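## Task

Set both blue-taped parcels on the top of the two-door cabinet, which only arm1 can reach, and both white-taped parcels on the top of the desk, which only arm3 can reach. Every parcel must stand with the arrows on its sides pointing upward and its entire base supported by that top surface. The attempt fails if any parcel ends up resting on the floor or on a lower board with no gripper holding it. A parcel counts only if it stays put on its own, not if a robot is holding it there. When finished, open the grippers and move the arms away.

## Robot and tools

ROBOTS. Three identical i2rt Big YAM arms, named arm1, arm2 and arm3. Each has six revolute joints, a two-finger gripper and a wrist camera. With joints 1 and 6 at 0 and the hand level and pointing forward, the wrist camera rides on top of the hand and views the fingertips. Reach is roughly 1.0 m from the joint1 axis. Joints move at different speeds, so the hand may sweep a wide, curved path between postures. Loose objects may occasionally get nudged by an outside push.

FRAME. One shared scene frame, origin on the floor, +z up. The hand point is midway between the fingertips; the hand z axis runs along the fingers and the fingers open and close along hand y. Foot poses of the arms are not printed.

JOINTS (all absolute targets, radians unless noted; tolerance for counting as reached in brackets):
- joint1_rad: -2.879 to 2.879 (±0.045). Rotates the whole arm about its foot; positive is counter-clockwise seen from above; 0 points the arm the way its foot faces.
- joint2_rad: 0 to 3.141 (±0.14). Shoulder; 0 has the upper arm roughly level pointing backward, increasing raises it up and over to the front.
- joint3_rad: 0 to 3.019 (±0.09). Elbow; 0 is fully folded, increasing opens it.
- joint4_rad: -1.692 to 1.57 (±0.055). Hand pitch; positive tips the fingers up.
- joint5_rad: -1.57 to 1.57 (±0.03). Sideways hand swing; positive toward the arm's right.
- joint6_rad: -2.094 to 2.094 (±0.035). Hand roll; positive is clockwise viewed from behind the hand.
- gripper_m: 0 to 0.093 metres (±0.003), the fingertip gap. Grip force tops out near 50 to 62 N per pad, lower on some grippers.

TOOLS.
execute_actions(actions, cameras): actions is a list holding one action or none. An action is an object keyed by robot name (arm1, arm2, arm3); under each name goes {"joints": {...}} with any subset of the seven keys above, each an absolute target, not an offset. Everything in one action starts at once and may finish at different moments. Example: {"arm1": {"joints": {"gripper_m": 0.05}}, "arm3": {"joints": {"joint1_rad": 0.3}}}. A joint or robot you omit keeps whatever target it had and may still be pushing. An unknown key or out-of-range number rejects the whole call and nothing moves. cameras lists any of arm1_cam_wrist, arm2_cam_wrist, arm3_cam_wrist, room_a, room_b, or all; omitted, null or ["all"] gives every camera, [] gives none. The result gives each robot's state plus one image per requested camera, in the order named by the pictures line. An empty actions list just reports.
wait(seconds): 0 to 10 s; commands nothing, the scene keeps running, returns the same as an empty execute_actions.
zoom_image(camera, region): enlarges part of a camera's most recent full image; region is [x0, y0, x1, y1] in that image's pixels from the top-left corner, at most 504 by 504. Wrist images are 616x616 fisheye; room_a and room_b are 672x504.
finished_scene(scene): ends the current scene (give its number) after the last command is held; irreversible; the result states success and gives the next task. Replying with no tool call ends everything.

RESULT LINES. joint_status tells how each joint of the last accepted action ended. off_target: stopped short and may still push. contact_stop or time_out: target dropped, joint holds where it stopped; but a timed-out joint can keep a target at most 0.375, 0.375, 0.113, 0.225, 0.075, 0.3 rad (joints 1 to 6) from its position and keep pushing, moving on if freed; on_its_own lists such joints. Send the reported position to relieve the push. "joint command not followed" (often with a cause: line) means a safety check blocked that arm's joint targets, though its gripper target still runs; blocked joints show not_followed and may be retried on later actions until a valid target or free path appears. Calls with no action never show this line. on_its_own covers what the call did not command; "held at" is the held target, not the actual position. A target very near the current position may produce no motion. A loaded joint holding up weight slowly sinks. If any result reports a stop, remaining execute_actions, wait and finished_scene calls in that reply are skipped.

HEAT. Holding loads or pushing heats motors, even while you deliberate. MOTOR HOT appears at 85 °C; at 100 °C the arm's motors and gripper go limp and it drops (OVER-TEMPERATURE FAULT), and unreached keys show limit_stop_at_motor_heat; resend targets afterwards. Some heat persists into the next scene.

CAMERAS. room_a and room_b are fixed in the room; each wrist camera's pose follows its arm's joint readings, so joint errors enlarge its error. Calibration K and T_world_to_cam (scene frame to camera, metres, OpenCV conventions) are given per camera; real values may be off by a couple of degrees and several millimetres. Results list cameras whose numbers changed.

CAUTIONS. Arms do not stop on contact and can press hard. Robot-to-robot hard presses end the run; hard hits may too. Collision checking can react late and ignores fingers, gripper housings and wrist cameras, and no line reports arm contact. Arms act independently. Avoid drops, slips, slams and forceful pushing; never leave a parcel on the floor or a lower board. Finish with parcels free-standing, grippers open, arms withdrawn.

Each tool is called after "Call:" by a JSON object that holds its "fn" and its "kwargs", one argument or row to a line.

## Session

Call:
{"fn": "execute_actions", "kwargs": {
  "actions": []
}}

Scene clock: 0.00 s.
Motor temperatures (°C, as the motors report them): arm1=[23 26 27 25 26 25] | arm2=[24 26 27 27 27 23] | arm3=[26 24 26 26 26 23]
arm1.joint_positions: joint1_rad=-0.857 joint2_rad=+0.557 joint3_rad=+1.546 joint4_rad=-1.614 joint5_rad=-0.086 joint6_rad=-0.146 gripper_m=+0.094
arm1.joint_status: not commanded
arm1.hand: x=-1.2823 y=+0.2670 z=+1.4418 quat_wxyz=(-0.046, -0.878, -0.161, +0.448) (m; scene frame)
arm2.joint_positions: joint1_rad=-0.561 joint2_rad=+0.435 joint3_rad=+1.639 joint4_rad=-1.564 joint5_rad=-0.308 joint6_rad=-0.321 gripper_m=+0.095
arm2.joint_status: not commanded
arm2.hand: x=-0.0148 y=-0.2215 z=+1.5464 quat_wxyz=(-0.510, +0.526, -0.627, -0.263) (m; scene frame)
arm3.joint_positions: joint1_rad=+0.072 joint2_rad=+0.528 joint3_rad=+1.558 joint4_rad=-1.374 joint5_rad=+0.276 joint6_rad=-0.571 gripper_m=+0.094
arm3.joint_status: not commanded
arm3.hand: x=+1.1345 y=+0.1620 z=+1.4691 quat_wxyz=(-0.517, +0.743, -0.331, -0.267) (m; scene frame)
pictures: arm1_cam_wrist, arm2_cam_wrist, arm3_cam_wrist, room_a, room_b
camera_calibration (this result's frames):
arm1_cam_wrist: T_world_to_cam=[[-0.333474, 0.94004, 0.0715508, -0.784299], [0.889628, 0.338892, -0.306127, 1.49859], [-0.31202, -0.0384318, -0.949298, 1.10237], [0, 0, 0, 1]] pos_world=[-1.25077, 0.271779, 1.56135]
arm2_cam_wrist: T_world_to_cam=[[0.928662, -0.298205, 0.220593, -0.397306], [-0.138973, -0.831108, -0.538467, 0.652844], [0.34391, 0.469397, -0.81326, 1.48971], [0, 0, 0, 1]] pos_world=[-0.0526378, -0.275163, 1.6507]
arm3_cam_wrist: T_world_to_cam=[[0.766179, 0.241316, 0.595597, -1.78215], [0.550926, -0.723793, -0.415457, 0.10854], [0.330833, 0.646444, -0.687502, 0.652933], [0, 0, 0, 1]] pos_world=[1.08964, 0.0865375, 1.55543]
Images, in order (width x height): arm1_cam_wrist 616x616, arm2_cam_wrist 616x616, arm3_cam_wrist 616x616, room_a 672x504, room_b 672x504.

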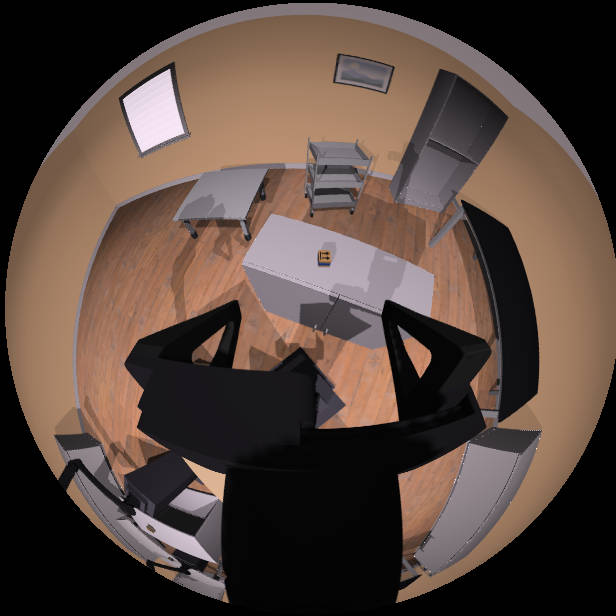

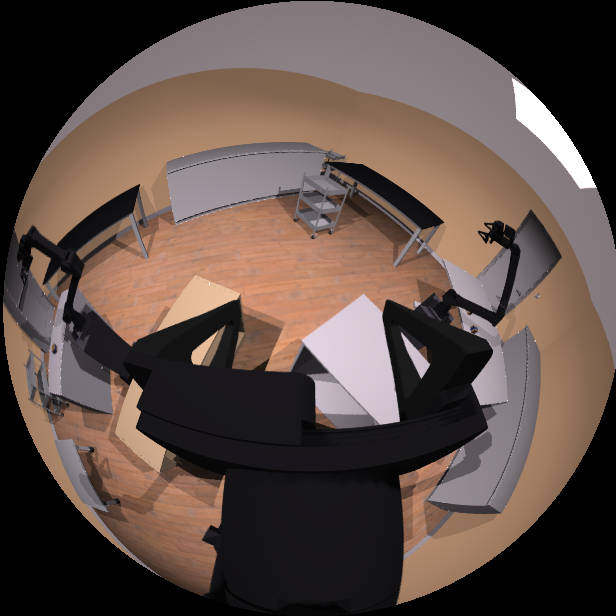

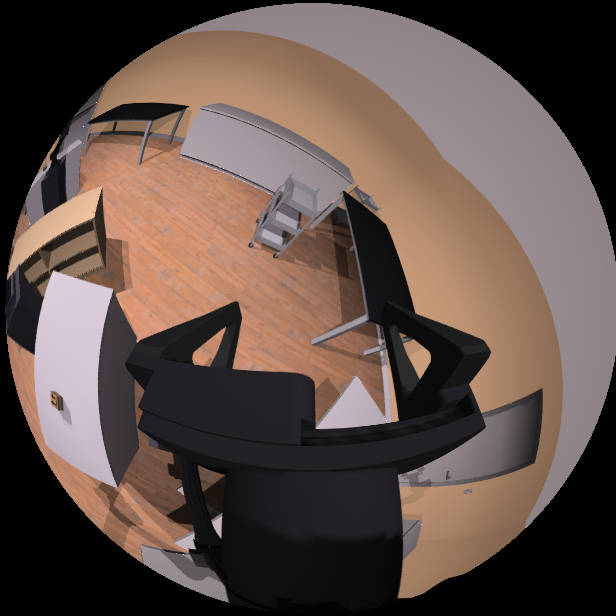

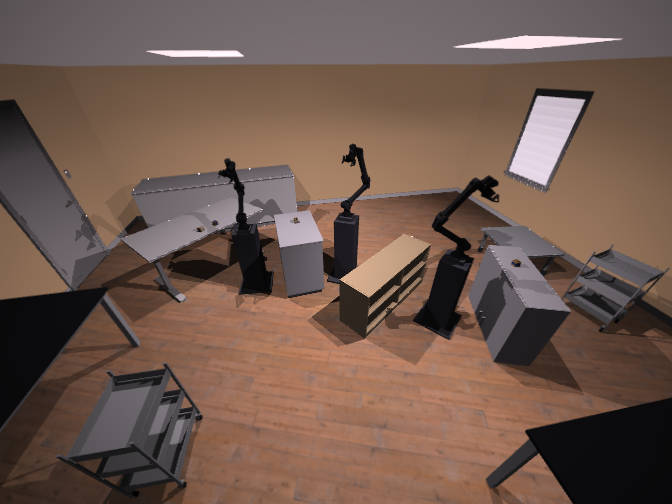

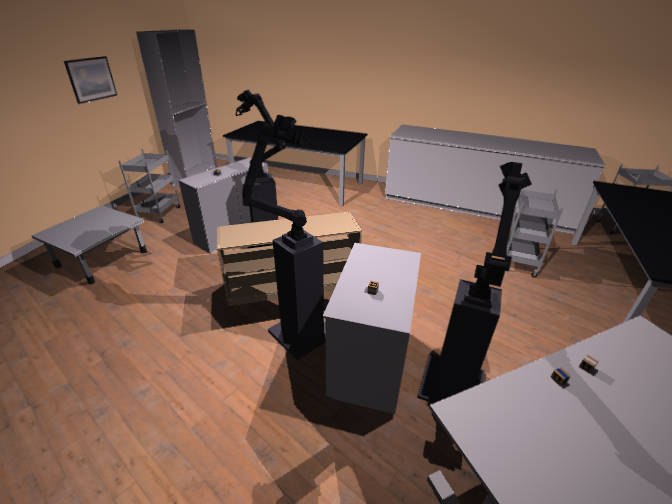

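Furniture changed; look closer.

Call:
{"fn": "zoom_image", "kwargs": {
  "camera": "room_b",
  "region": [535, 340, 615, 400]
}}

Call:
{"fn": "execute_actions", "kwargs": {
  "actions": [
    {"arm1":{"joints":{"joint1_rad":-0.8,"joint2_rad":1.6,"joint3_rad":1.4,"joint4_rad":-1.3,"joint5_rad":0,"joint6_rad":0}},"arm2":{"joints":{"joint1_rad":-1.4,"joint2_rad":1.8,"joint3_rad":1.5,"joint4_rad":-1.2,"joint5_rad":0,"joint6_rad":0}},"arm3":{"joints":{"joint1_rad":-2.3,"joint2_rad":1.6,"joint3_rad":1.4,"joint4_rad":-1.3,"joint5_rad":0,"joint6_rad":0}}}
  ],
  "cameras": ["arm1_cam_wrist","arm2_cam_wrist","arm3_cam_wrist"]
}}

Region (535, 340, 615, 400) of room_b's 672x504 image, scaled by 6.300, with more detail than that image has; it fills the top 378 rows of this view, and the rest is white.

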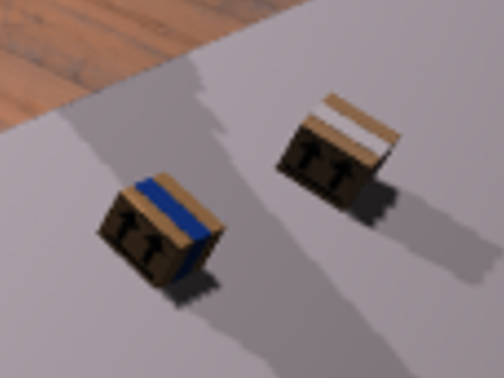

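Scene clock: 2.53 s.
Motor temperatures (°C, as the motors report them): arm1=[23 26 28 25 26 25] | arm2=[24 26 27 27 27 23] | arm3=[26 24 27 26 26 23]
arm1.joint_positions: joint1_rad=-0.807 joint2_rad=+1.611 joint3_rad=+1.385 joint4_rad=-1.306 joint5_rad=-0.002 joint6_rad=-0.011 gripper_m=+0.094
arm1.joint_status: all done
arm1.hand: x=-1.6110 y=+0.1980 z=+1.0482 quat_wxyz=(-0.004, -0.993, -0.118, +0.012) (m; scene frame)
arm2.joint_positions: joint1_rad=-1.408 joint2_rad=+1.802 joint3_rad=+1.494 joint4_rad=-1.210 joint5_rad=-0.002 joint6_rad=-0.008 gripper_m=+0.095
arm2.joint_status: all done
arm2.hand: x=+0.5373 y=-0.3087 z=+1.0518 quat_wxyz=(-0.032, +0.006, -0.999, +0.004) (m; scene frame)
arm3.joint_positions: joint1_rad=-2.307 joint2_rad=+1.612 joint3_rad=+1.394 joint4_rad=-1.299 joint5_rad=-0.001 joint6_rad=-0.009 gripper_m=+0.094
arm3.joint_status: all done
arm3.hand: x=+1.5861 y=-0.2119 z=+1.0222 quat_wxyz=(-0.029, -0.222, -0.975, +0.004) (m; scene frame)
pictures: arm1_cam_wrist, arm2_cam_wrist, arm3_cam_wrist
camera_calibration (this result's frames):
arm1_cam_wrist: T_world_to_cam=[[-0.244971, 0.969498, -0.00789617, -0.580871], [0.801885, 0.207183, 0.560407, 0.670348], [0.544949, 0.130952, -0.82818, 1.84357], [0, 0, 0, 1]] pos_world=[-1.68449, 0.18285, 1.14655]
arm2_cam_wrist: T_world_to_cam=[[0.0287583, -0.999566, 0.00640221, -0.334616], [-0.845065, -0.0208913, 0.534255, -0.108032], [-0.53389, -0.0207746, -0.845299, 1.29254], [0, 0, 0, 1]] pos_world=[0.608401, -0.309876, 1.15244]
arm3_cam_wrist: T_world_to_cam=[[-0.430348, -0.90266, 0.00227665, 0.490163], [-0.764025, 0.365594, 0.531607, 0.751794], [-0.480693, 0.227037, -0.846988, 1.79919], [0, 0, 0, 1]] pos_world=[1.65019, -0.240884, 1.12312]
Images, in order (width x height): arm1_cam_wrist 616x616, arm2_cam_wrist 616x616, arm3_cam_wrist 616x616.

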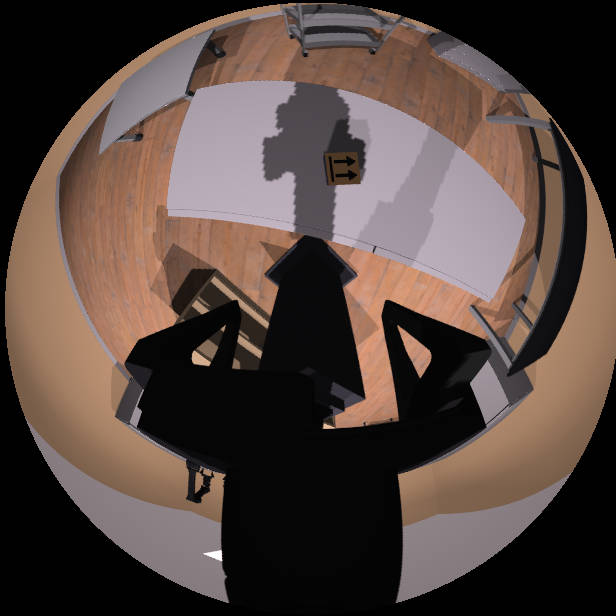

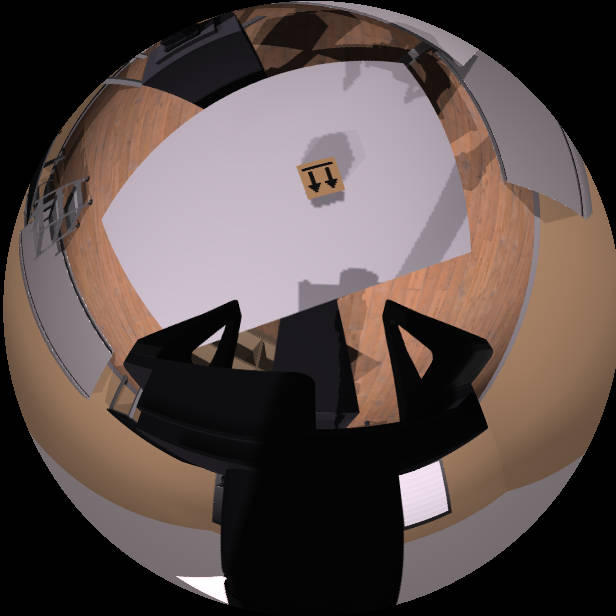

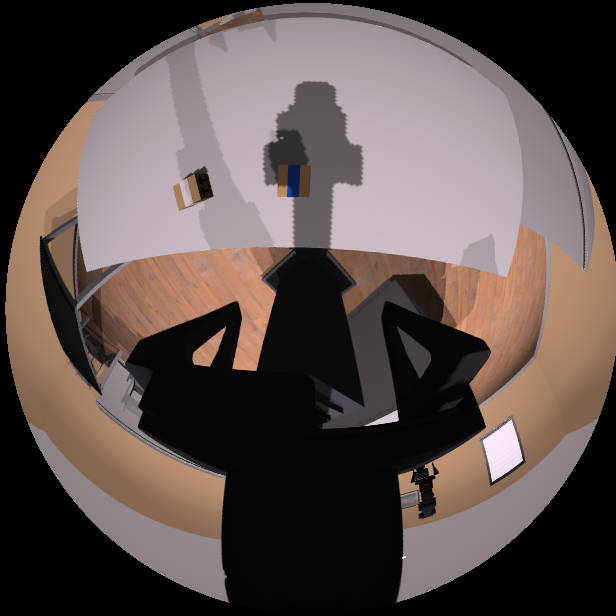

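Call:
{"fn": "execute_actions", "kwargs": {
  "actions": [
    {"arm1":{"joints":{"joint1_rad":-0.876,"joint2_rad":1.99,"joint3_rad":1.655,"joint4_rad":-1.17,"joint6_rad":1.5}},"arm2":{"joints":{"joint1_rad":0.9,"joint2_rad":1.8}},"arm3":{"joints":{"joint1_rad":-2.25,"joint2_rad":1.955,"joint3_rad":1.57,"joint4_rad":-1.14}}}
  ],
  "cameras": ["arm1_cam_wrist","arm2_cam_wrist","arm3_cam_wrist"]
}}

Scene clock: 5.43 s.
Motor temperatures (°C, as the motors report them): arm1=[23 27 28 25 26 26] | arm2=[24 26 28 27 27 23] | arm3=[26 25 28 26 26 23]
arm1.joint_positions: joint1_rad=-0.881 joint2_rad=+2.007 joint3_rad=+1.618 joint4_rad=-1.173 joint5_rad=-0.001 joint6_rad=+1.489 gripper_m=+0.094
arm1.joint_status: all done
arm1.hand: x=-1.7270 y=+0.2174 z=+0.9256 quat_wxyz=(+0.001, -0.784, +0.620, -0.003) (m; scene frame)
arm2.joint_positions: joint1_rad=+0.907 joint2_rad=+1.802 joint3_rad=+1.494 joint4_rad=-1.206 joint5_rad=+0.000 joint6_rad=-0.006 gripper_m=+0.095
arm2.joint_status: all done
arm2.hand: x=-0.3900 y=+0.0947 z=+1.0375 quat_wxyz=(-0.009, +0.918, -0.397, -0.019) (m; scene frame)
arm3.joint_positions: joint1_rad=-2.247 joint2_rad=+1.962 joint3_rad=+1.553 joint4_rad=-1.145 joint5_rad=-0.001 joint6_rad=-0.009 gripper_m=+0.094
arm3.joint_status: all done
arm3.hand: x=+1.6844 y=-0.2203 z=+0.9021 quat_wxyz=(-0.012, -0.192, -0.981, +0.000) (m; scene frame)
pictures: arm1_cam_wrist, arm2_cam_wrist, arm3_cam_wrist
camera_calibration (this result's frames):
arm1_cam_wrist: T_world_to_cam=[[0.970428, 0.241386, 0.0014915, 1.61954], [0.195199, -0.788353, 0.583436, -0.0246431], [0.142009, -0.565891, -0.812158, 1.24351], [0, 0, 0, 1]] pos_world=[-1.74343, 0.293326, 1.02189]
arm2_cam_wrist: T_world_to_cam=[[0.717374, 0.696687, -0.00133858, 0.211331], [0.581265, -0.597462, 0.552422, -0.283612], [0.384066, -0.397071, -0.833563, 1.17518], [0, 0, 0, 1]] pos_world=[-0.438094, 0.14995, 1.13654]
arm3_cam_wrist: T_world_to_cam=[[-0.374986, -0.927028, 0.00216338, 0.426591], [-0.766684, 0.311437, 0.561429, 0.859466], [-0.521134, 0.208869, -0.827522, 1.79322], [0, 0, 0, 1]] pos_world=[1.75341, -0.246757, 1.00048]
Images, in order (width x height): arm1_cam_wrist 616x616, arm2_cam_wrist 616x616, arm3_cam_wrist 616x616.

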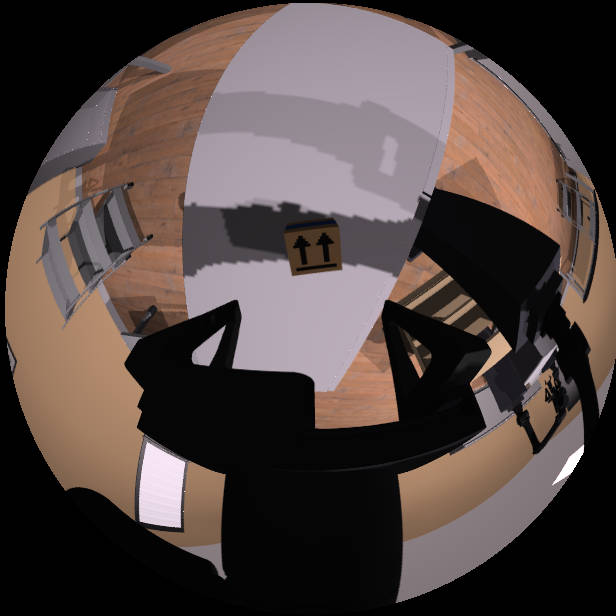

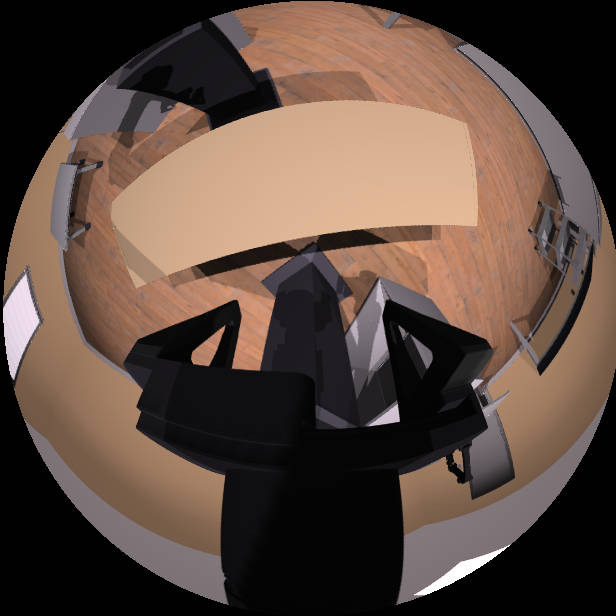

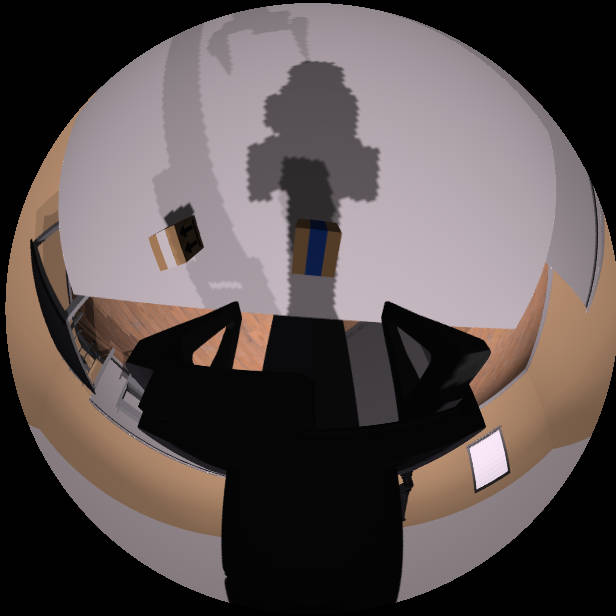

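Call:
{"fn": "execute_actions", "kwargs": {
  "actions": [
    {"arm1":{"joints":{"joint1_rad":-0.905,"joint2_rad":2.15,"joint3_rad":1.55,"joint4_rad":-0.92,"joint6_rad":1.37}},"arm3":{"joints":{"joint2_rad":2.15,"joint3_rad":1.465,"joint4_rad":-0.86,"joint6_rad":0.11}}}
  ],
  "cameras": ["arm1_cam_wrist","arm3_cam_wrist"]
}}

Scene clock: 7.07 s.
Motor temperatures (°C, as the motors report them): arm1=[23 27 29 25 26 26] | arm2=[24 27 28 27 27 23] | arm3=[26 25 29 26 26 23]
arm1.joint_positions: joint1_rad=-0.901 joint2_rad=+2.168 joint3_rad=+1.532 joint4_rad=-0.930 joint5_rad=-0.001 joint6_rad=+1.381 gripper_m=+0.094
arm1.joint_status: all done
arm1.hand: x=-1.7274 y=+0.2292 z=+0.8041 quat_wxyz=(+0.002, -0.811, +0.585, -0.004) (m; scene frame)
arm2.joint_positions: joint1_rad=+0.907 joint2_rad=+1.802 joint3_rad=+1.494 joint4_rad=-1.206 joint5_rad=+0.000 joint6_rad=-0.006 gripper_m=+0.095
arm2.joint_status: not commanded
arm2.hand: x=-0.3900 y=+0.0947 z=+1.0375 quat_wxyz=(-0.009, +0.918, -0.397, -0.019) (m; scene frame)
arm3.joint_positions: joint1_rad=-2.247 joint2_rad=+2.157 joint3_rad=+1.449 joint4_rad=-0.871 joint5_rad=-0.001 joint6_rad=+0.100 gripper_m=+0.094
arm3.joint_status: all done
arm3.hand: x=+1.6778 y=-0.2170 z=+0.7588 quat_wxyz=(+0.002, -0.245, -0.969, -0.003) (m; scene frame)
pictures: arm1_cam_wrist, arm3_cam_wrist
camera_calibration (this result's frames):
arm1_cam_wrist: T_world_to_cam=[[0.945284, 0.326216, 0.00462582, 1.55186], [0.262201, -0.76807, 0.584225, 0.166089], [0.194137, -0.551046, -0.811578, 1.23778], [0, 0, 0, 1]] pos_world=[-1.7508, 0.303401, 0.900346]
arm3_cam_wrist: T_world_to_cam=[[-0.472884, -0.881122, 0.00230354, 0.601648], [-0.714974, 0.38524, 0.58344, 0.846388], [-0.514969, 0.274252, -0.812153, 1.66266], [0, 0, 0, 1]] pos_world=[1.74587, -0.251926, 0.855131]
Images, in order (width x height): arm1_cam_wrist 616x616, arm3_cam_wrist 616x616.

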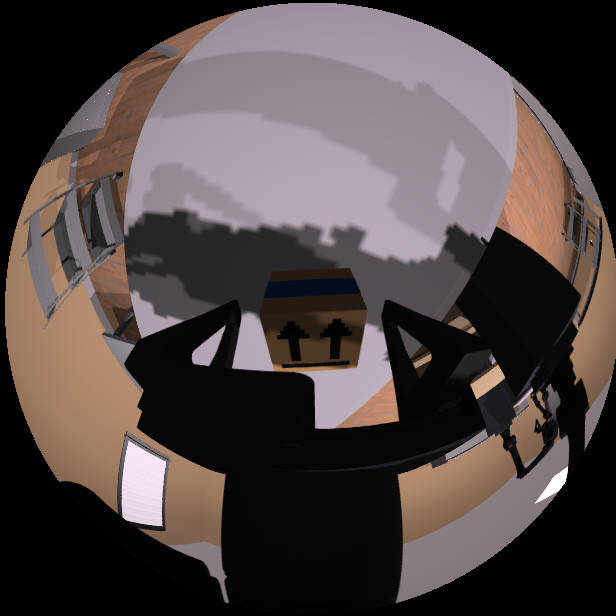

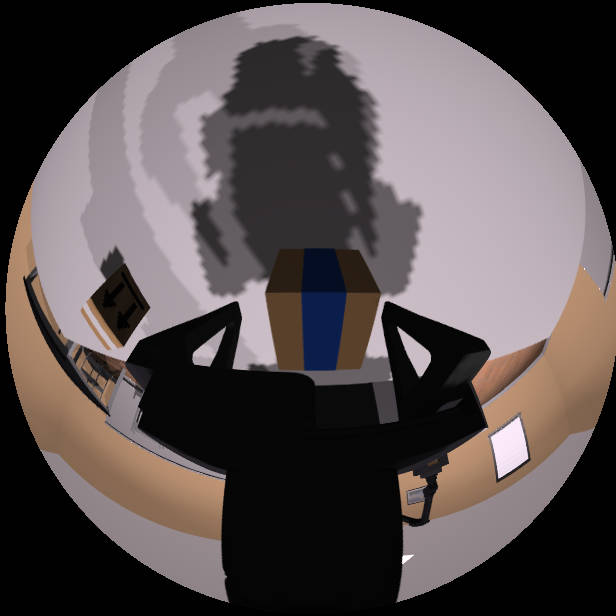

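Call:
{"fn": "execute_actions", "kwargs": {
  "actions": [
    {"arm1":{"joints":{"joint2_rad":2.2}},"arm3":{"joints":{"gripper_m":0.035}}}
  ],
  "cameras": []
}}

Call:
{"fn": "execute_actions", "kwargs": {
  "actions": [
    {"arm1":{"joints":{"gripper_m":0.035}},"arm3":{"joints":{"joint2_rad":1.7,"joint3_rad":1.57,"joint4_rad":-1.15}}}
  ],
  "cameras": []
}}

Call:
{"fn": "execute_actions", "kwargs": {
  "actions": [
    {"arm1":{"joints":{"joint2_rad":1.6}},"arm3":{"joints":{"joint1_rad":-0.4}}}
  ],
  "cameras": []
}}

Call:
{"fn": "execute_actions", "kwargs": {
  "actions": [
    {"arm1":{"joints":{"joint3_rad":0.94,"joint4_rad":0.8,"joint6_rad":0}},"arm3":{"joints":{"joint1_rad":1.45}}}
  ],
  "cameras": []
}}

Call:
{"fn": "execute_actions", "kwargs": {
  "actions": [
    {"arm1":{"joints":{"joint2_rad":2.385,"joint4_rad":1.51}},"arm3":{"joints":{"joint2_rad":1.96}}}
  ]
}}

Call:
{"fn": "zoom_image", "kwargs": {
  "camera": "room_b",
  "region": [340, 220, 440, 300]
}}

Call:
{"fn": "zoom_image", "kwargs": {
  "camera": "room_a",
  "region": [460, 220, 560, 300]
}}

Scene clock: 8.67 s.
Motor temperatures (°C, as the motors report them): arm1=[23 27 29 25 26 26] | arm2=[24 27 28 27 27 23] | arm3=[26 25 29 26 26 23]
arm1.joint_positions: joint1_rad=-0.901 joint2_rad=+2.193 joint3_rad=+1.532 joint4_rad=-0.929 joint5_rad=-0.001 joint6_rad=+1.381 gripper_m=+0.094
arm1.joint_status: all done
arm1.hand: x=-1.7221 y=+0.2299 z=+0.7895 quat_wxyz=(+0.011, -0.811, +0.585, -0.013) (m; scene frame)
arm2.joint_positions: joint1_rad=+0.907 joint2_rad=+1.802 joint3_rad=+1.494 joint4_rad=-1.206 joint5_rad=+0.000 joint6_rad=-0.006 gripper_m=+0.095
arm2.joint_status: not commanded
arm2.hand: x=-0.3900 y=+0.0947 z=+1.0375 quat_wxyz=(-0.009, +0.918, -0.397, -0.019) (m; scene frame)
arm3.joint_positions: joint1_rad=-2.247 joint2_rad=+2.157 joint3_rad=+1.449 joint4_rad=-0.871 joint5_rad=-0.001 joint6_rad=+0.101 gripper_m=+0.049
arm3.joint_status: gripper_m off_target (ended at +0.049, target +0.035)
arm3.hand: x=+1.6778 y=-0.2170 z=+0.7588 quat_wxyz=(+0.002, -0.245, -0.969, -0.003) (m; scene frame)
pictures: none
No camera images: the call's "cameras" was empty. Leave "cameras" out to get every camera's image.

Scene clock: 10.30 s.
Motor temperatures (°C, as the motors report them): arm1=[23 28 29 25 26 26] | arm2=[24 27 29 27 27 23] | arm3=[26 26 29 26 26 23]
arm1.joint_positions: joint1_rad=-0.901 joint2_rad=+2.193 joint3_rad=+1.532 joint4_rad=-0.929 joint5_rad=-0.001 joint6_rad=+1.380 gripper_m=+0.055
arm1.joint_status: gripper_m off_target (ended at +0.055, target +0.035)
arm1.hand: x=-1.7222 y=+0.2299 z=+0.7895 quat_wxyz=(+0.011, -0.811, +0.585, -0.013) (m; scene frame)
arm2.joint_positions: joint1_rad=+0.907 joint2_rad=+1.802 joint3_rad=+1.494 joint4_rad=-1.206 joint5_rad=+0.000 joint6_rad=-0.006 gripper_m=+0.095
arm2.joint_status: not commanded
arm2.hand: x=-0.3900 y=+0.0947 z=+1.0375 quat_wxyz=(-0.009, +0.918, -0.397, -0.019) (m; scene frame)
arm3.joint_positions: joint1_rad=-2.247 joint2_rad=+1.704 joint3_rad=+1.562 joint4_rad=-1.141 joint5_rad=-0.001 joint6_rad=+0.101 gripper_m=+0.049
arm3.joint_status: all done
arm3.hand: x=+1.6866 y=-0.2219 z=+1.0520 quat_wxyz=(-0.145, -0.243, -0.959, +0.019) (m; scene frame)
pictures: none
No camera images: the call's "cameras" was empty. Leave "cameras" out to get every camera's image.

Scene clock: 12.40 s.
Motor temperatures (°C, as the motors report them): arm1=[23 28 29 25 26 26] | arm2=[24 27 29 27 27 23] | arm3=[26 26 30 26 26 23]
arm1.joint_positions: joint1_rad=-0.901 joint2_rad=+1.611 joint3_rad=+1.534 joint4_rad=-0.927 joint5_rad=-0.001 joint6_rad=+1.380 gripper_m=+0.055
arm1.joint_status: all done
arm1.hand: x=-1.7503 y=+0.2264 z=+1.1404 quat_wxyz=(-0.188, -0.781, +0.562, +0.198) (m; scene frame)
arm2.joint_positions: joint1_rad=+0.907 joint2_rad=+1.802 joint3_rad=+1.494 joint4_rad=-1.206 joint5_rad=+0.000 joint6_rad=-0.006 gripper_m=+0.095
arm2.joint_status: not commanded
arm2.hand: x=-0.3900 y=+0.0947 z=+1.0375 quat_wxyz=(-0.009, +0.918, -0.397, -0.019) (m; scene frame)
arm3.joint_positions: joint1_rad=-0.393 joint2_rad=+1.704 joint3_rad=+1.562 joint4_rad=-1.141 joint5_rad=+0.000 joint6_rad=+0.102 gripper_m=+0.049
arm3.joint_status: all done
arm3.hand: x=+1.2109 y=+0.5882 z=+1.0505 quat_wxyz=(-0.105, +0.621, -0.770, -0.100) (m; scene frame)
pictures: none
No camera images: the call's "cameras" was empty. Leave "cameras" out to get every camera's image.

Scene clock: 14.50 s.
Motor temperatures (°C, as the motors report them): arm1=[23 28 29 25 26 26] | arm2=[24 27 29 27 27 23] | arm3=[26 26 30 26 26 23]
arm1.joint_positions: joint1_rad=-0.901 joint2_rad=+1.613 joint3_rad=+0.927 joint4_rad=+0.778 joint5_rad=-0.001 joint6_rad=+0.011 gripper_m=+0.055
arm1.joint_status: all done
arm1.hand: x=-1.7788 y=+0.2227 z=+1.1570 quat_wxyz=(-0.053, -0.678, -0.041, +0.732) (m; scene frame)
arm2.joint_positions: joint1_rad=+0.907 joint2_rad=+1.802 joint3_rad=+1.494 joint4_rad=-1.206 joint5_rad=+0.000 joint6_rad=-0.006 gripper_m=+0.095
arm2.joint_status: not commanded
arm2.hand: x=-0.3900 y=+0.0947 z=+1.0375 quat_wxyz=(-0.009, +0.918, -0.397, -0.019) (m; scene frame)
arm3.joint_positions: joint1_rad=+1.457 joint2_rad=+1.704 joint3_rad=+1.562 joint4_rad=-1.141 joint5_rad=+0.000 joint6_rad=+0.102 gripper_m=+0.049
arm3.joint_status: all done
arm3.hand: x=+0.5656 y=-0.0923 z=+1.0456 quat_wxyz=(+0.018, +0.990, +0.032, -0.139) (m; scene frame)
pictures: none
No camera images: the call's "cameras" was empty. Leave "cameras" out to get every camera's image.

Scene clock: 15.93 s.
Motor temperatures (°C, as the motors report them): arm1=[23 28 29 25 26 26] | arm2=[24 28 29 27 27 23] | arm3=[26 26 31 26 26 23]
arm1.joint_positions: joint1_rad=-0.901 joint2_rad=+2.396 joint3_rad=+0.927 joint4_rad=+1.488 joint5_rad=-0.001 joint6_rad=+0.011 gripper_m=+0.055
arm1.joint_status: all done
arm1.hand: x=-1.7589 y=+0.2251 z=+0.8326 quat_wxyz=(-0.051, -0.704, -0.042, +0.707) (m; scene frame)
arm2.joint_positions: joint1_rad=+0.907 joint2_rad=+1.802 joint3_rad=+1.494 joint4_rad=-1.206 joint5_rad=+0.000 joint6_rad=-0.006 gripper_m=+0.095
arm2.joint_status: not commanded
arm2.hand: x=-0.3900 y=+0.0947 z=+1.0375 quat_wxyz=(-0.009, +0.918, -0.397, -0.019) (m; scene frame)
arm3.joint_positions: joint1_rad=+1.457 joint2_rad=+1.968 joint3_rad=+1.549 joint4_rad=-1.143 joint5_rad=+0.000 joint6_rad=+0.102 gripper_m=+0.049
arm3.joint_status: all done
arm3.hand: x=+0.5717 y=-0.0912 z=+0.8908 quat_wxyz=(+0.000, +0.999, +0.032, -0.001) (m; scene frame)
pictures: arm1_cam_wrist, arm2_cam_wrist, arm3_cam_wrist, room_a, room_b
camera_calibration (this result's frames):
arm1_cam_wrist: T_world_to_cam=[[-0.135169, 0.990823, -0.000107689, -0.46317], [0.572784, 0.0780508, -0.815982, 1.67622], [-0.808485, -0.110357, -0.578077, -0.792384], [0, 0, 0, 1]] pos_world=[-1.66335, 0.240644, 0.909656]
arm2_cam_wrist: T_world_to_cam=[[0.717374, 0.696687, -0.00133858, 0.211331], [0.581265, -0.597462, 0.552422, -0.283612], [0.384066, -0.397071, -0.833563, 1.17518], [0, 0, 0, 1]] pos_world=[-0.438094, 0.14995, 1.13654]
arm3_cam_wrist: T_world_to_cam=[[-0.0668196, 0.997737, 0.00751138, 0.123639], [0.814584, 0.0502033, 0.577869, -0.969941], [0.576184, 0.0447316, -0.816095, 0.524644], [0, 0, 0, 1]] pos_world=[0.496069, -0.0981335, 0.987729]
Images, in order (width x height): arm1_cam_wrist 616x616, arm2_cam_wrist 616x616, arm3_cam_wrist 616x616, room_a 672x504, room_b 672x504.

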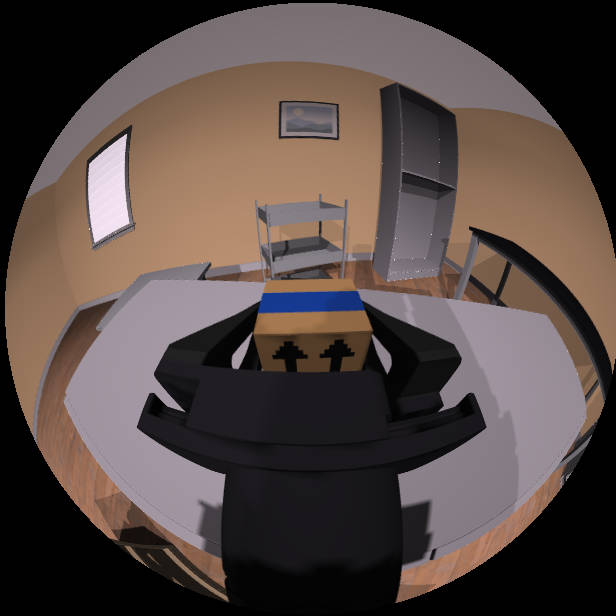

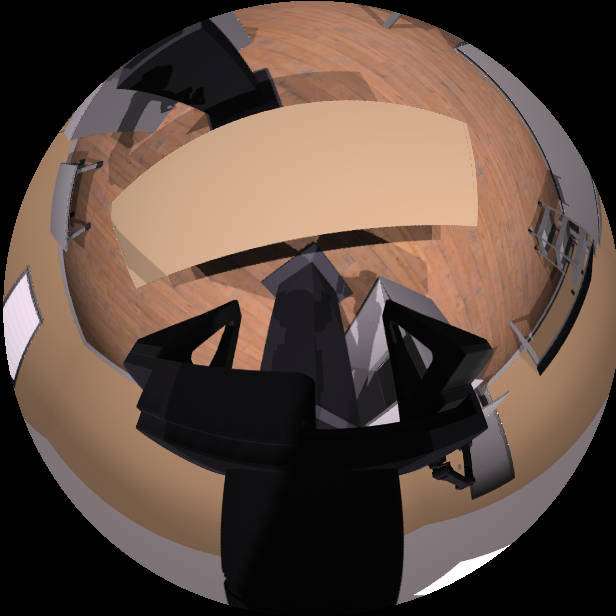

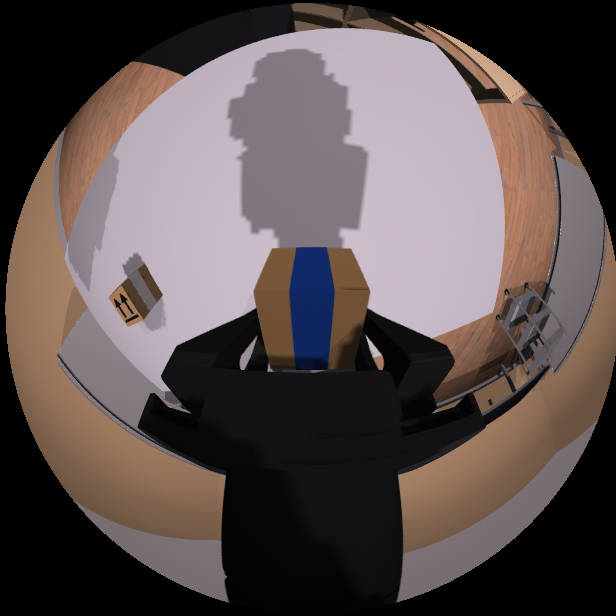

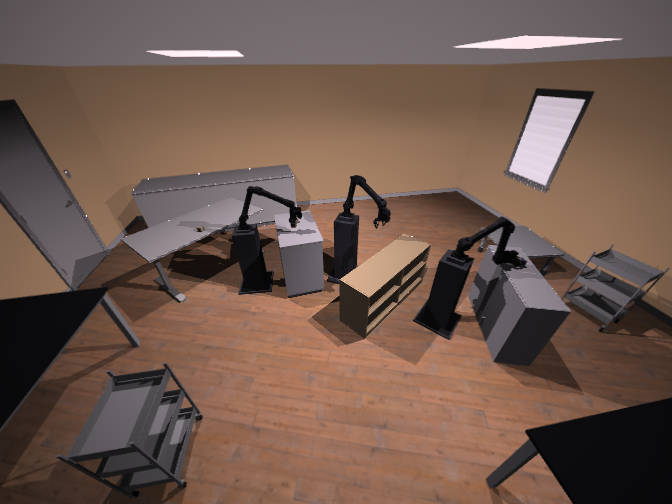

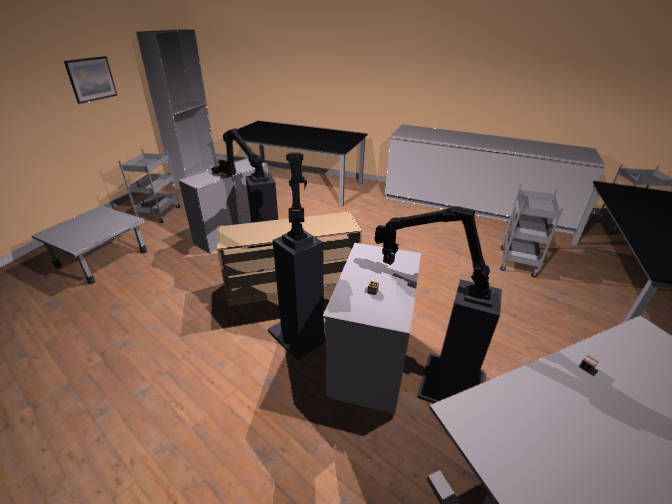

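Region (340, 220, 440, 300) of room_b's 672x504 image, scaled by 5.040, with more detail than that image has; it fills the top 403 rows of this view, and the rest is white.

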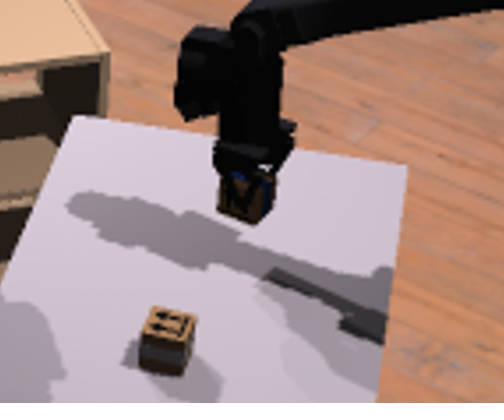

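Region (460, 220, 560, 300) of room_a's 672x504 image, scaled by 5.040, with more detail than that image has; it fills the top 403 rows of this view, and the rest is white.

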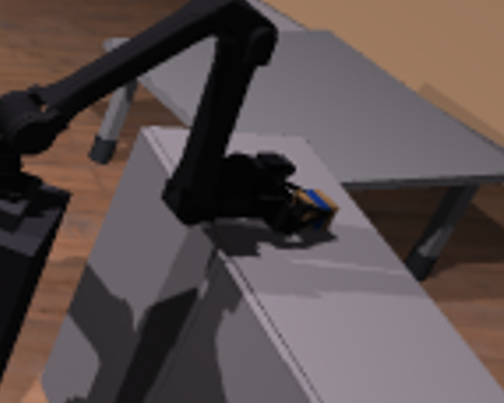

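Call:
{"fn": "execute_actions", "kwargs": {
  "actions": [
    {"arm1":{"joints":{"joint2_rad":2.43,"joint4_rad":1.42}},"arm3":{"joints":{"joint2_rad":2.07,"joint4_rad":-1.03}}}
  ],
  "cameras": ["room_a","room_b"]
}}

Call:
{"fn": "zoom_image", "kwargs": {
  "camera": "room_b",
  "region": [350, 240, 430, 300]
}}

Call:
{"fn": "zoom_image", "kwargs": {
  "camera": "room_a",
  "region": [480, 240, 550, 290]
}}

Scene clock: 17.33 s.
Motor temperatures (°C, as the motors report them): arm1=[23 28 29 25 26 26] | arm2=[24 28 29 27 27 23] | arm3=[26 26 31 26 26 23]
arm1.joint_positions: joint1_rad=-0.901 joint2_rad=+2.420 joint3_rad=+0.929 joint4_rad=+1.437 joint5_rad=-0.001 joint6_rad=+0.007 gripper_m=+0.055
arm1.joint_status: all done
arm1.hand: x=-1.7548 y=+0.2256 z=+0.8067 quat_wxyz=(-0.048, -0.729, -0.045, +0.681) (m; scene frame)
arm2.joint_positions: joint1_rad=+0.907 joint2_rad=+1.802 joint3_rad=+1.494 joint4_rad=-1.206 joint5_rad=+0.000 joint6_rad=-0.006 gripper_m=+0.095
arm2.joint_status: not commanded
arm2.hand: x=-0.3900 y=+0.0947 z=+1.0375 quat_wxyz=(-0.009, +0.918, -0.397, -0.019) (m; scene frame)
arm3.joint_positions: joint1_rad=+1.457 joint2_rad=+2.076 joint3_rad=+1.549 joint4_rad=-1.040 joint5_rad=+0.000 joint6_rad=+0.102 gripper_m=+0.049
arm3.joint_status: all done
arm3.hand: x=+0.5586 y=-0.0933 z=+0.8296 quat_wxyz=(-0.001, +0.999, +0.032, +0.001) (m; scene frame)
pictures: room_a, room_b
Images, in order (width x height): room_a 672x504, room_b 672x504.

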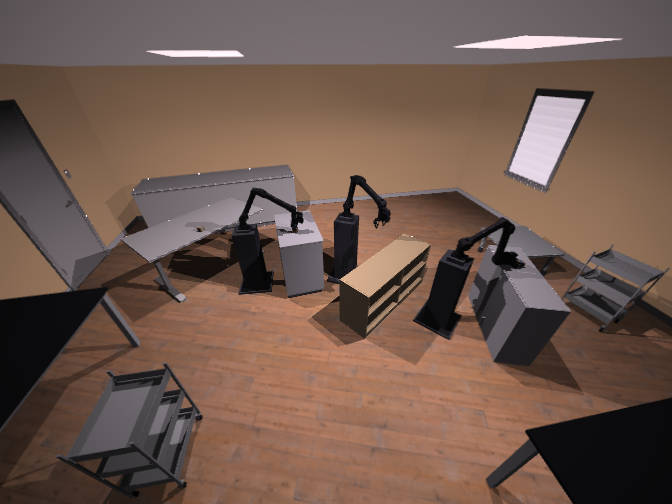

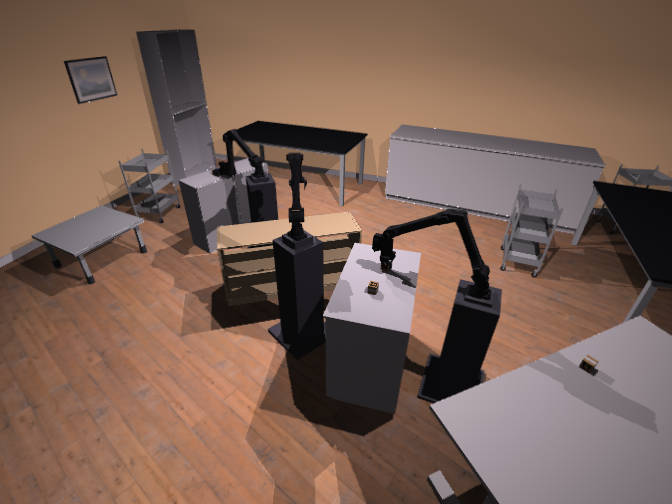

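Region (350, 240, 430, 300) of room_b's 672x504 image, scaled by 6.300, with more detail than that image has; it fills the top 378 rows of this view, and the rest is white.

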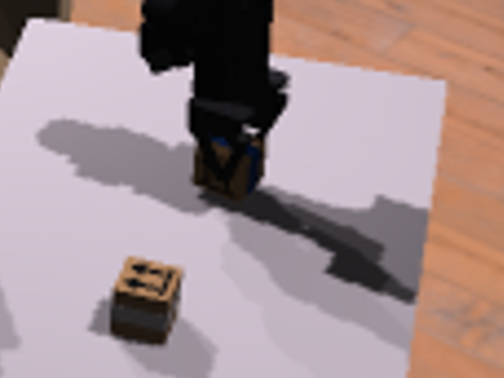

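Region (480, 240, 550, 290) of room_a's 672x504 image, scaled by 7.200, with more detail than that image has; it fills the top 360 rows of this view, and the rest is white.

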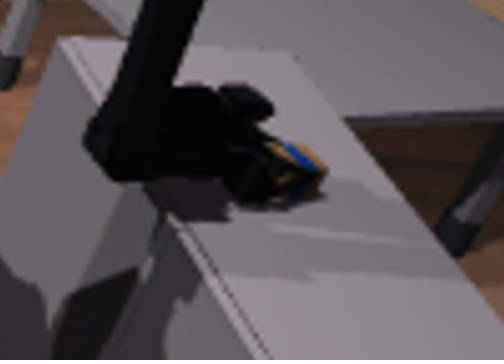

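Call:
{"fn": "execute_actions", "kwargs": {
  "actions": [
    {"arm1":{"joints":{"gripper_m":0.093}},"arm3":{"joints":{"gripper_m":0.093}}}
  ],
  "cameras": ["arm1_cam_wrist"]
}}

Call:
{"fn": "execute_actions", "kwargs": {
  "actions": [
    {"arm1":{"joints":{"joint2_rad":1.5}},"arm3":{"joints":{"joint2_rad":1.85,"joint4_rad":-1.25}}}
  ],
  "cameras": []
}}

Call:
{"fn": "execute_actions", "kwargs": {
  "actions": [
    {"arm1":{"joints":{"joint2_rad":0.6,"joint4_rad":-1.2}},"arm3":{"joints":{"joint1_rad":1.85,"joint2_rad":2.21,"joint3_rad":2.08,"joint4_rad":-1.63,"joint6_rad":0.25}}}
  ],
  "cameras": ["arm1_cam_wrist","arm3_cam_wrist"]
}}

Scene clock: 18.70 s.
Motor temperatures (°C, as the motors report them): arm1=[23 28 29 25 26 26] | arm2=[24 28 29 27 27 23] | arm3=[26 26 31 26 26 23]
arm1.joint_positions: joint1_rad=-0.901 joint2_rad=+2.420 joint3_rad=+0.929 joint4_rad=+1.428 joint5_rad=-0.001 joint6_rad=+0.007 gripper_m=+0.093
arm1.joint_status: all done
arm1.hand: x=-1.7545 y=+0.2256 z=+0.8039 quat_wxyz=(-0.047, -0.733, -0.045, +0.677) (m; scene frame)
arm2.joint_positions: joint1_rad=+0.907 joint2_rad=+1.802 joint3_rad=+1.494 joint4_rad=-1.206 joint5_rad=+0.000 joint6_rad=-0.006 gripper_m=+0.095
arm2.joint_status: not commanded
arm2.hand: x=-0.3900 y=+0.0947 z=+1.0375 quat_wxyz=(-0.009, +0.918, -0.397, -0.019) (m; scene frame)
arm3.joint_positions: joint1_rad=+1.457 joint2_rad=+2.076 joint3_rad=+1.549 joint4_rad=-1.040 joint5_rad=+0.000 joint6_rad=+0.102 gripper_m=+0.093
arm3.joint_status: all done
arm3.hand: x=+0.5586 y=-0.0933 z=+0.8296 quat_wxyz=(-0.001, +0.999, +0.032, +0.001) (m; scene frame)
pictures: arm1_cam_wrist
camera_calibration (this result's frames):
arm1_cam_wrist: T_world_to_cam=[[-0.135499, 0.990772, 0.00329743, -0.466435], [0.636722, 0.0896276, -0.765867, 1.71951], [-0.759095, -0.101675, -0.642991, -0.668493], [0, 0, 0, 1]] pos_world=[-1.6655, 0.240047, 0.888621]
Images, in order (width x height): arm1_cam_wrist 616x616.

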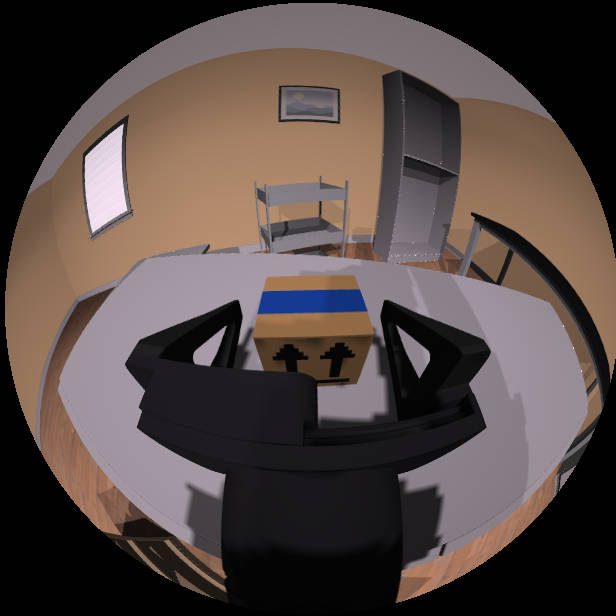

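Scene clock: 20.20 s.
Motor temperatures (°C, as the motors report them): arm1=[23 28 29 25 26 26] | arm2=[24 28 29 27 27 23] | arm3=[26 27 31 26 26 23]
arm1.joint_positions: joint1_rad=-0.901 joint2_rad=+1.495 joint3_rad=+0.929 joint4_rad=+1.418 joint5_rad=-0.001 joint6_rad=+0.007 gripper_m=+0.093
arm1.joint_status: all done
arm1.hand: x=-1.6818 y=+0.2356 z=+1.3654 quat_wxyz=(-0.065, -0.358, -0.022, +0.931) (m; scene frame)
arm2.joint_positions: joint1_rad=+0.907 joint2_rad=+1.802 joint3_rad=+1.494 joint4_rad=-1.206 joint5_rad=+0.000 joint6_rad=-0.006 gripper_m=+0.095
arm2.joint_status: not commanded
arm2.hand: x=-0.3900 y=+0.0947 z=+1.0375 quat_wxyz=(-0.009, +0.918, -0.397, -0.019) (m; scene frame)
arm3.joint_positions: joint1_rad=+1.457 joint2_rad=+1.838 joint3_rad=+1.552 joint4_rad=-1.241 joint5_rad=+0.000 joint6_rad=+0.102 gripper_m=+0.093
arm3.joint_status: all done
arm3.hand: x=+0.5883 y=-0.0884 z=+0.9635 quat_wxyz=(+0.002, +0.999, +0.032, -0.019) (m; scene frame)
pictures: none
No camera images: the call's "cameras" was empty. Leave "cameras" out to get every camera's image.

Scene clock: 22.47 s.
Motor temperatures (°C, as the motors report them): arm1=[23 28 30 25 26 26] | arm2=[24 28 29 27 27 23] | arm3=[26 27 32 26 26 23]
arm1.joint_positions: joint1_rad=-0.901 joint2_rad=+0.601 joint3_rad=+0.929 joint4_rad=-1.192 joint5_rad=-0.001 joint6_rad=+0.007 gripper_m=+0.093
arm1.joint_status: all done
arm1.hand: x=-1.4056 y=+0.2718 z=+1.2127 quat_wxyz=(-0.024, -0.939, -0.058, +0.339) (m; scene frame)
arm2.joint_positions: joint1_rad=+0.907 joint2_rad=+1.802 joint3_rad=+1.494 joint4_rad=-1.206 joint5_rad=+0.000 joint6_rad=-0.006 gripper_m=+0.095
arm2.joint_status: not commanded
arm2.hand: x=-0.3900 y=+0.0947 z=+1.0375 quat_wxyz=(-0.009, +0.918, -0.397, -0.019) (m; scene frame)
arm3.joint_positions: joint1_rad=+1.843 joint2_rad=+2.212 joint3_rad=+2.045 joint4_rad=-1.619 joint5_rad=+0.000 joint6_rad=+0.240 gripper_m=+0.093
arm3.joint_status: all done
arm3.hand: x=+0.6119 y=-0.3241 z=+0.9281 quat_wxyz=(-0.042, +0.982, +0.155, +0.102) (m; scene frame)
pictures: arm1_cam_wrist, arm3_cam_wrist
camera_calibration (this result's frames):
arm1_cam_wrist: T_world_to_cam=[[-0.13683, 0.990593, -0.00164069, -0.462109], [0.988039, 0.136358, -0.0720107, 1.44596], [-0.0711096, -0.0114743, -0.997403, 1.23626], [0, 0, 0, 1]] pos_world=[-1.40399, 0.274779, 1.33642]
arm3_cam_wrist: T_world_to_cam=[[-0.316566, 0.946879, 0.056624, 0.449198], [0.649958, 0.173044, 0.740007, -1.02247], [0.690899, 0.271064, -0.670212, 0.410039], [0, 0, 0, 1]] pos_world=[0.523466, -0.359551, 1.00601]
Images, in order (width x height): arm1_cam_wrist 616x616, arm3_cam_wrist 616x616.

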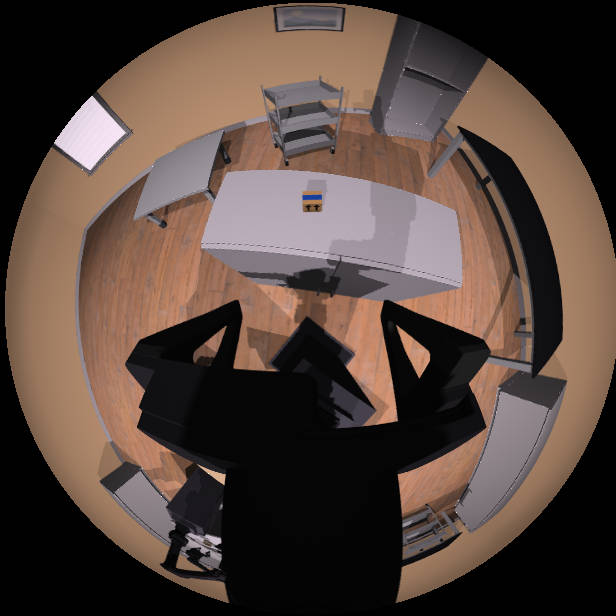

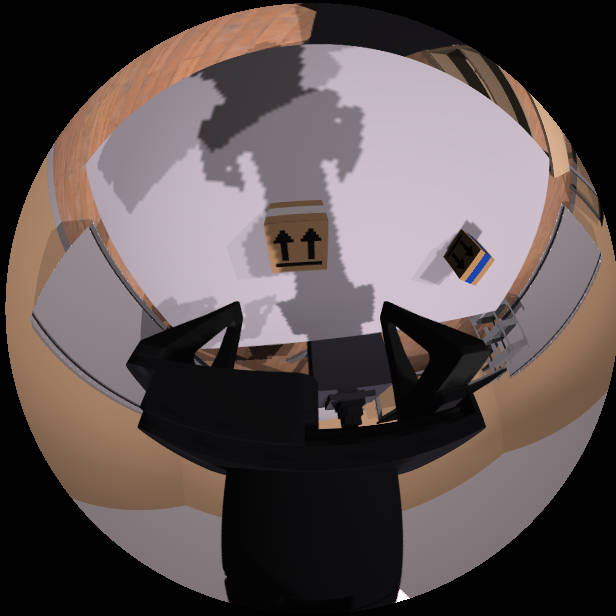

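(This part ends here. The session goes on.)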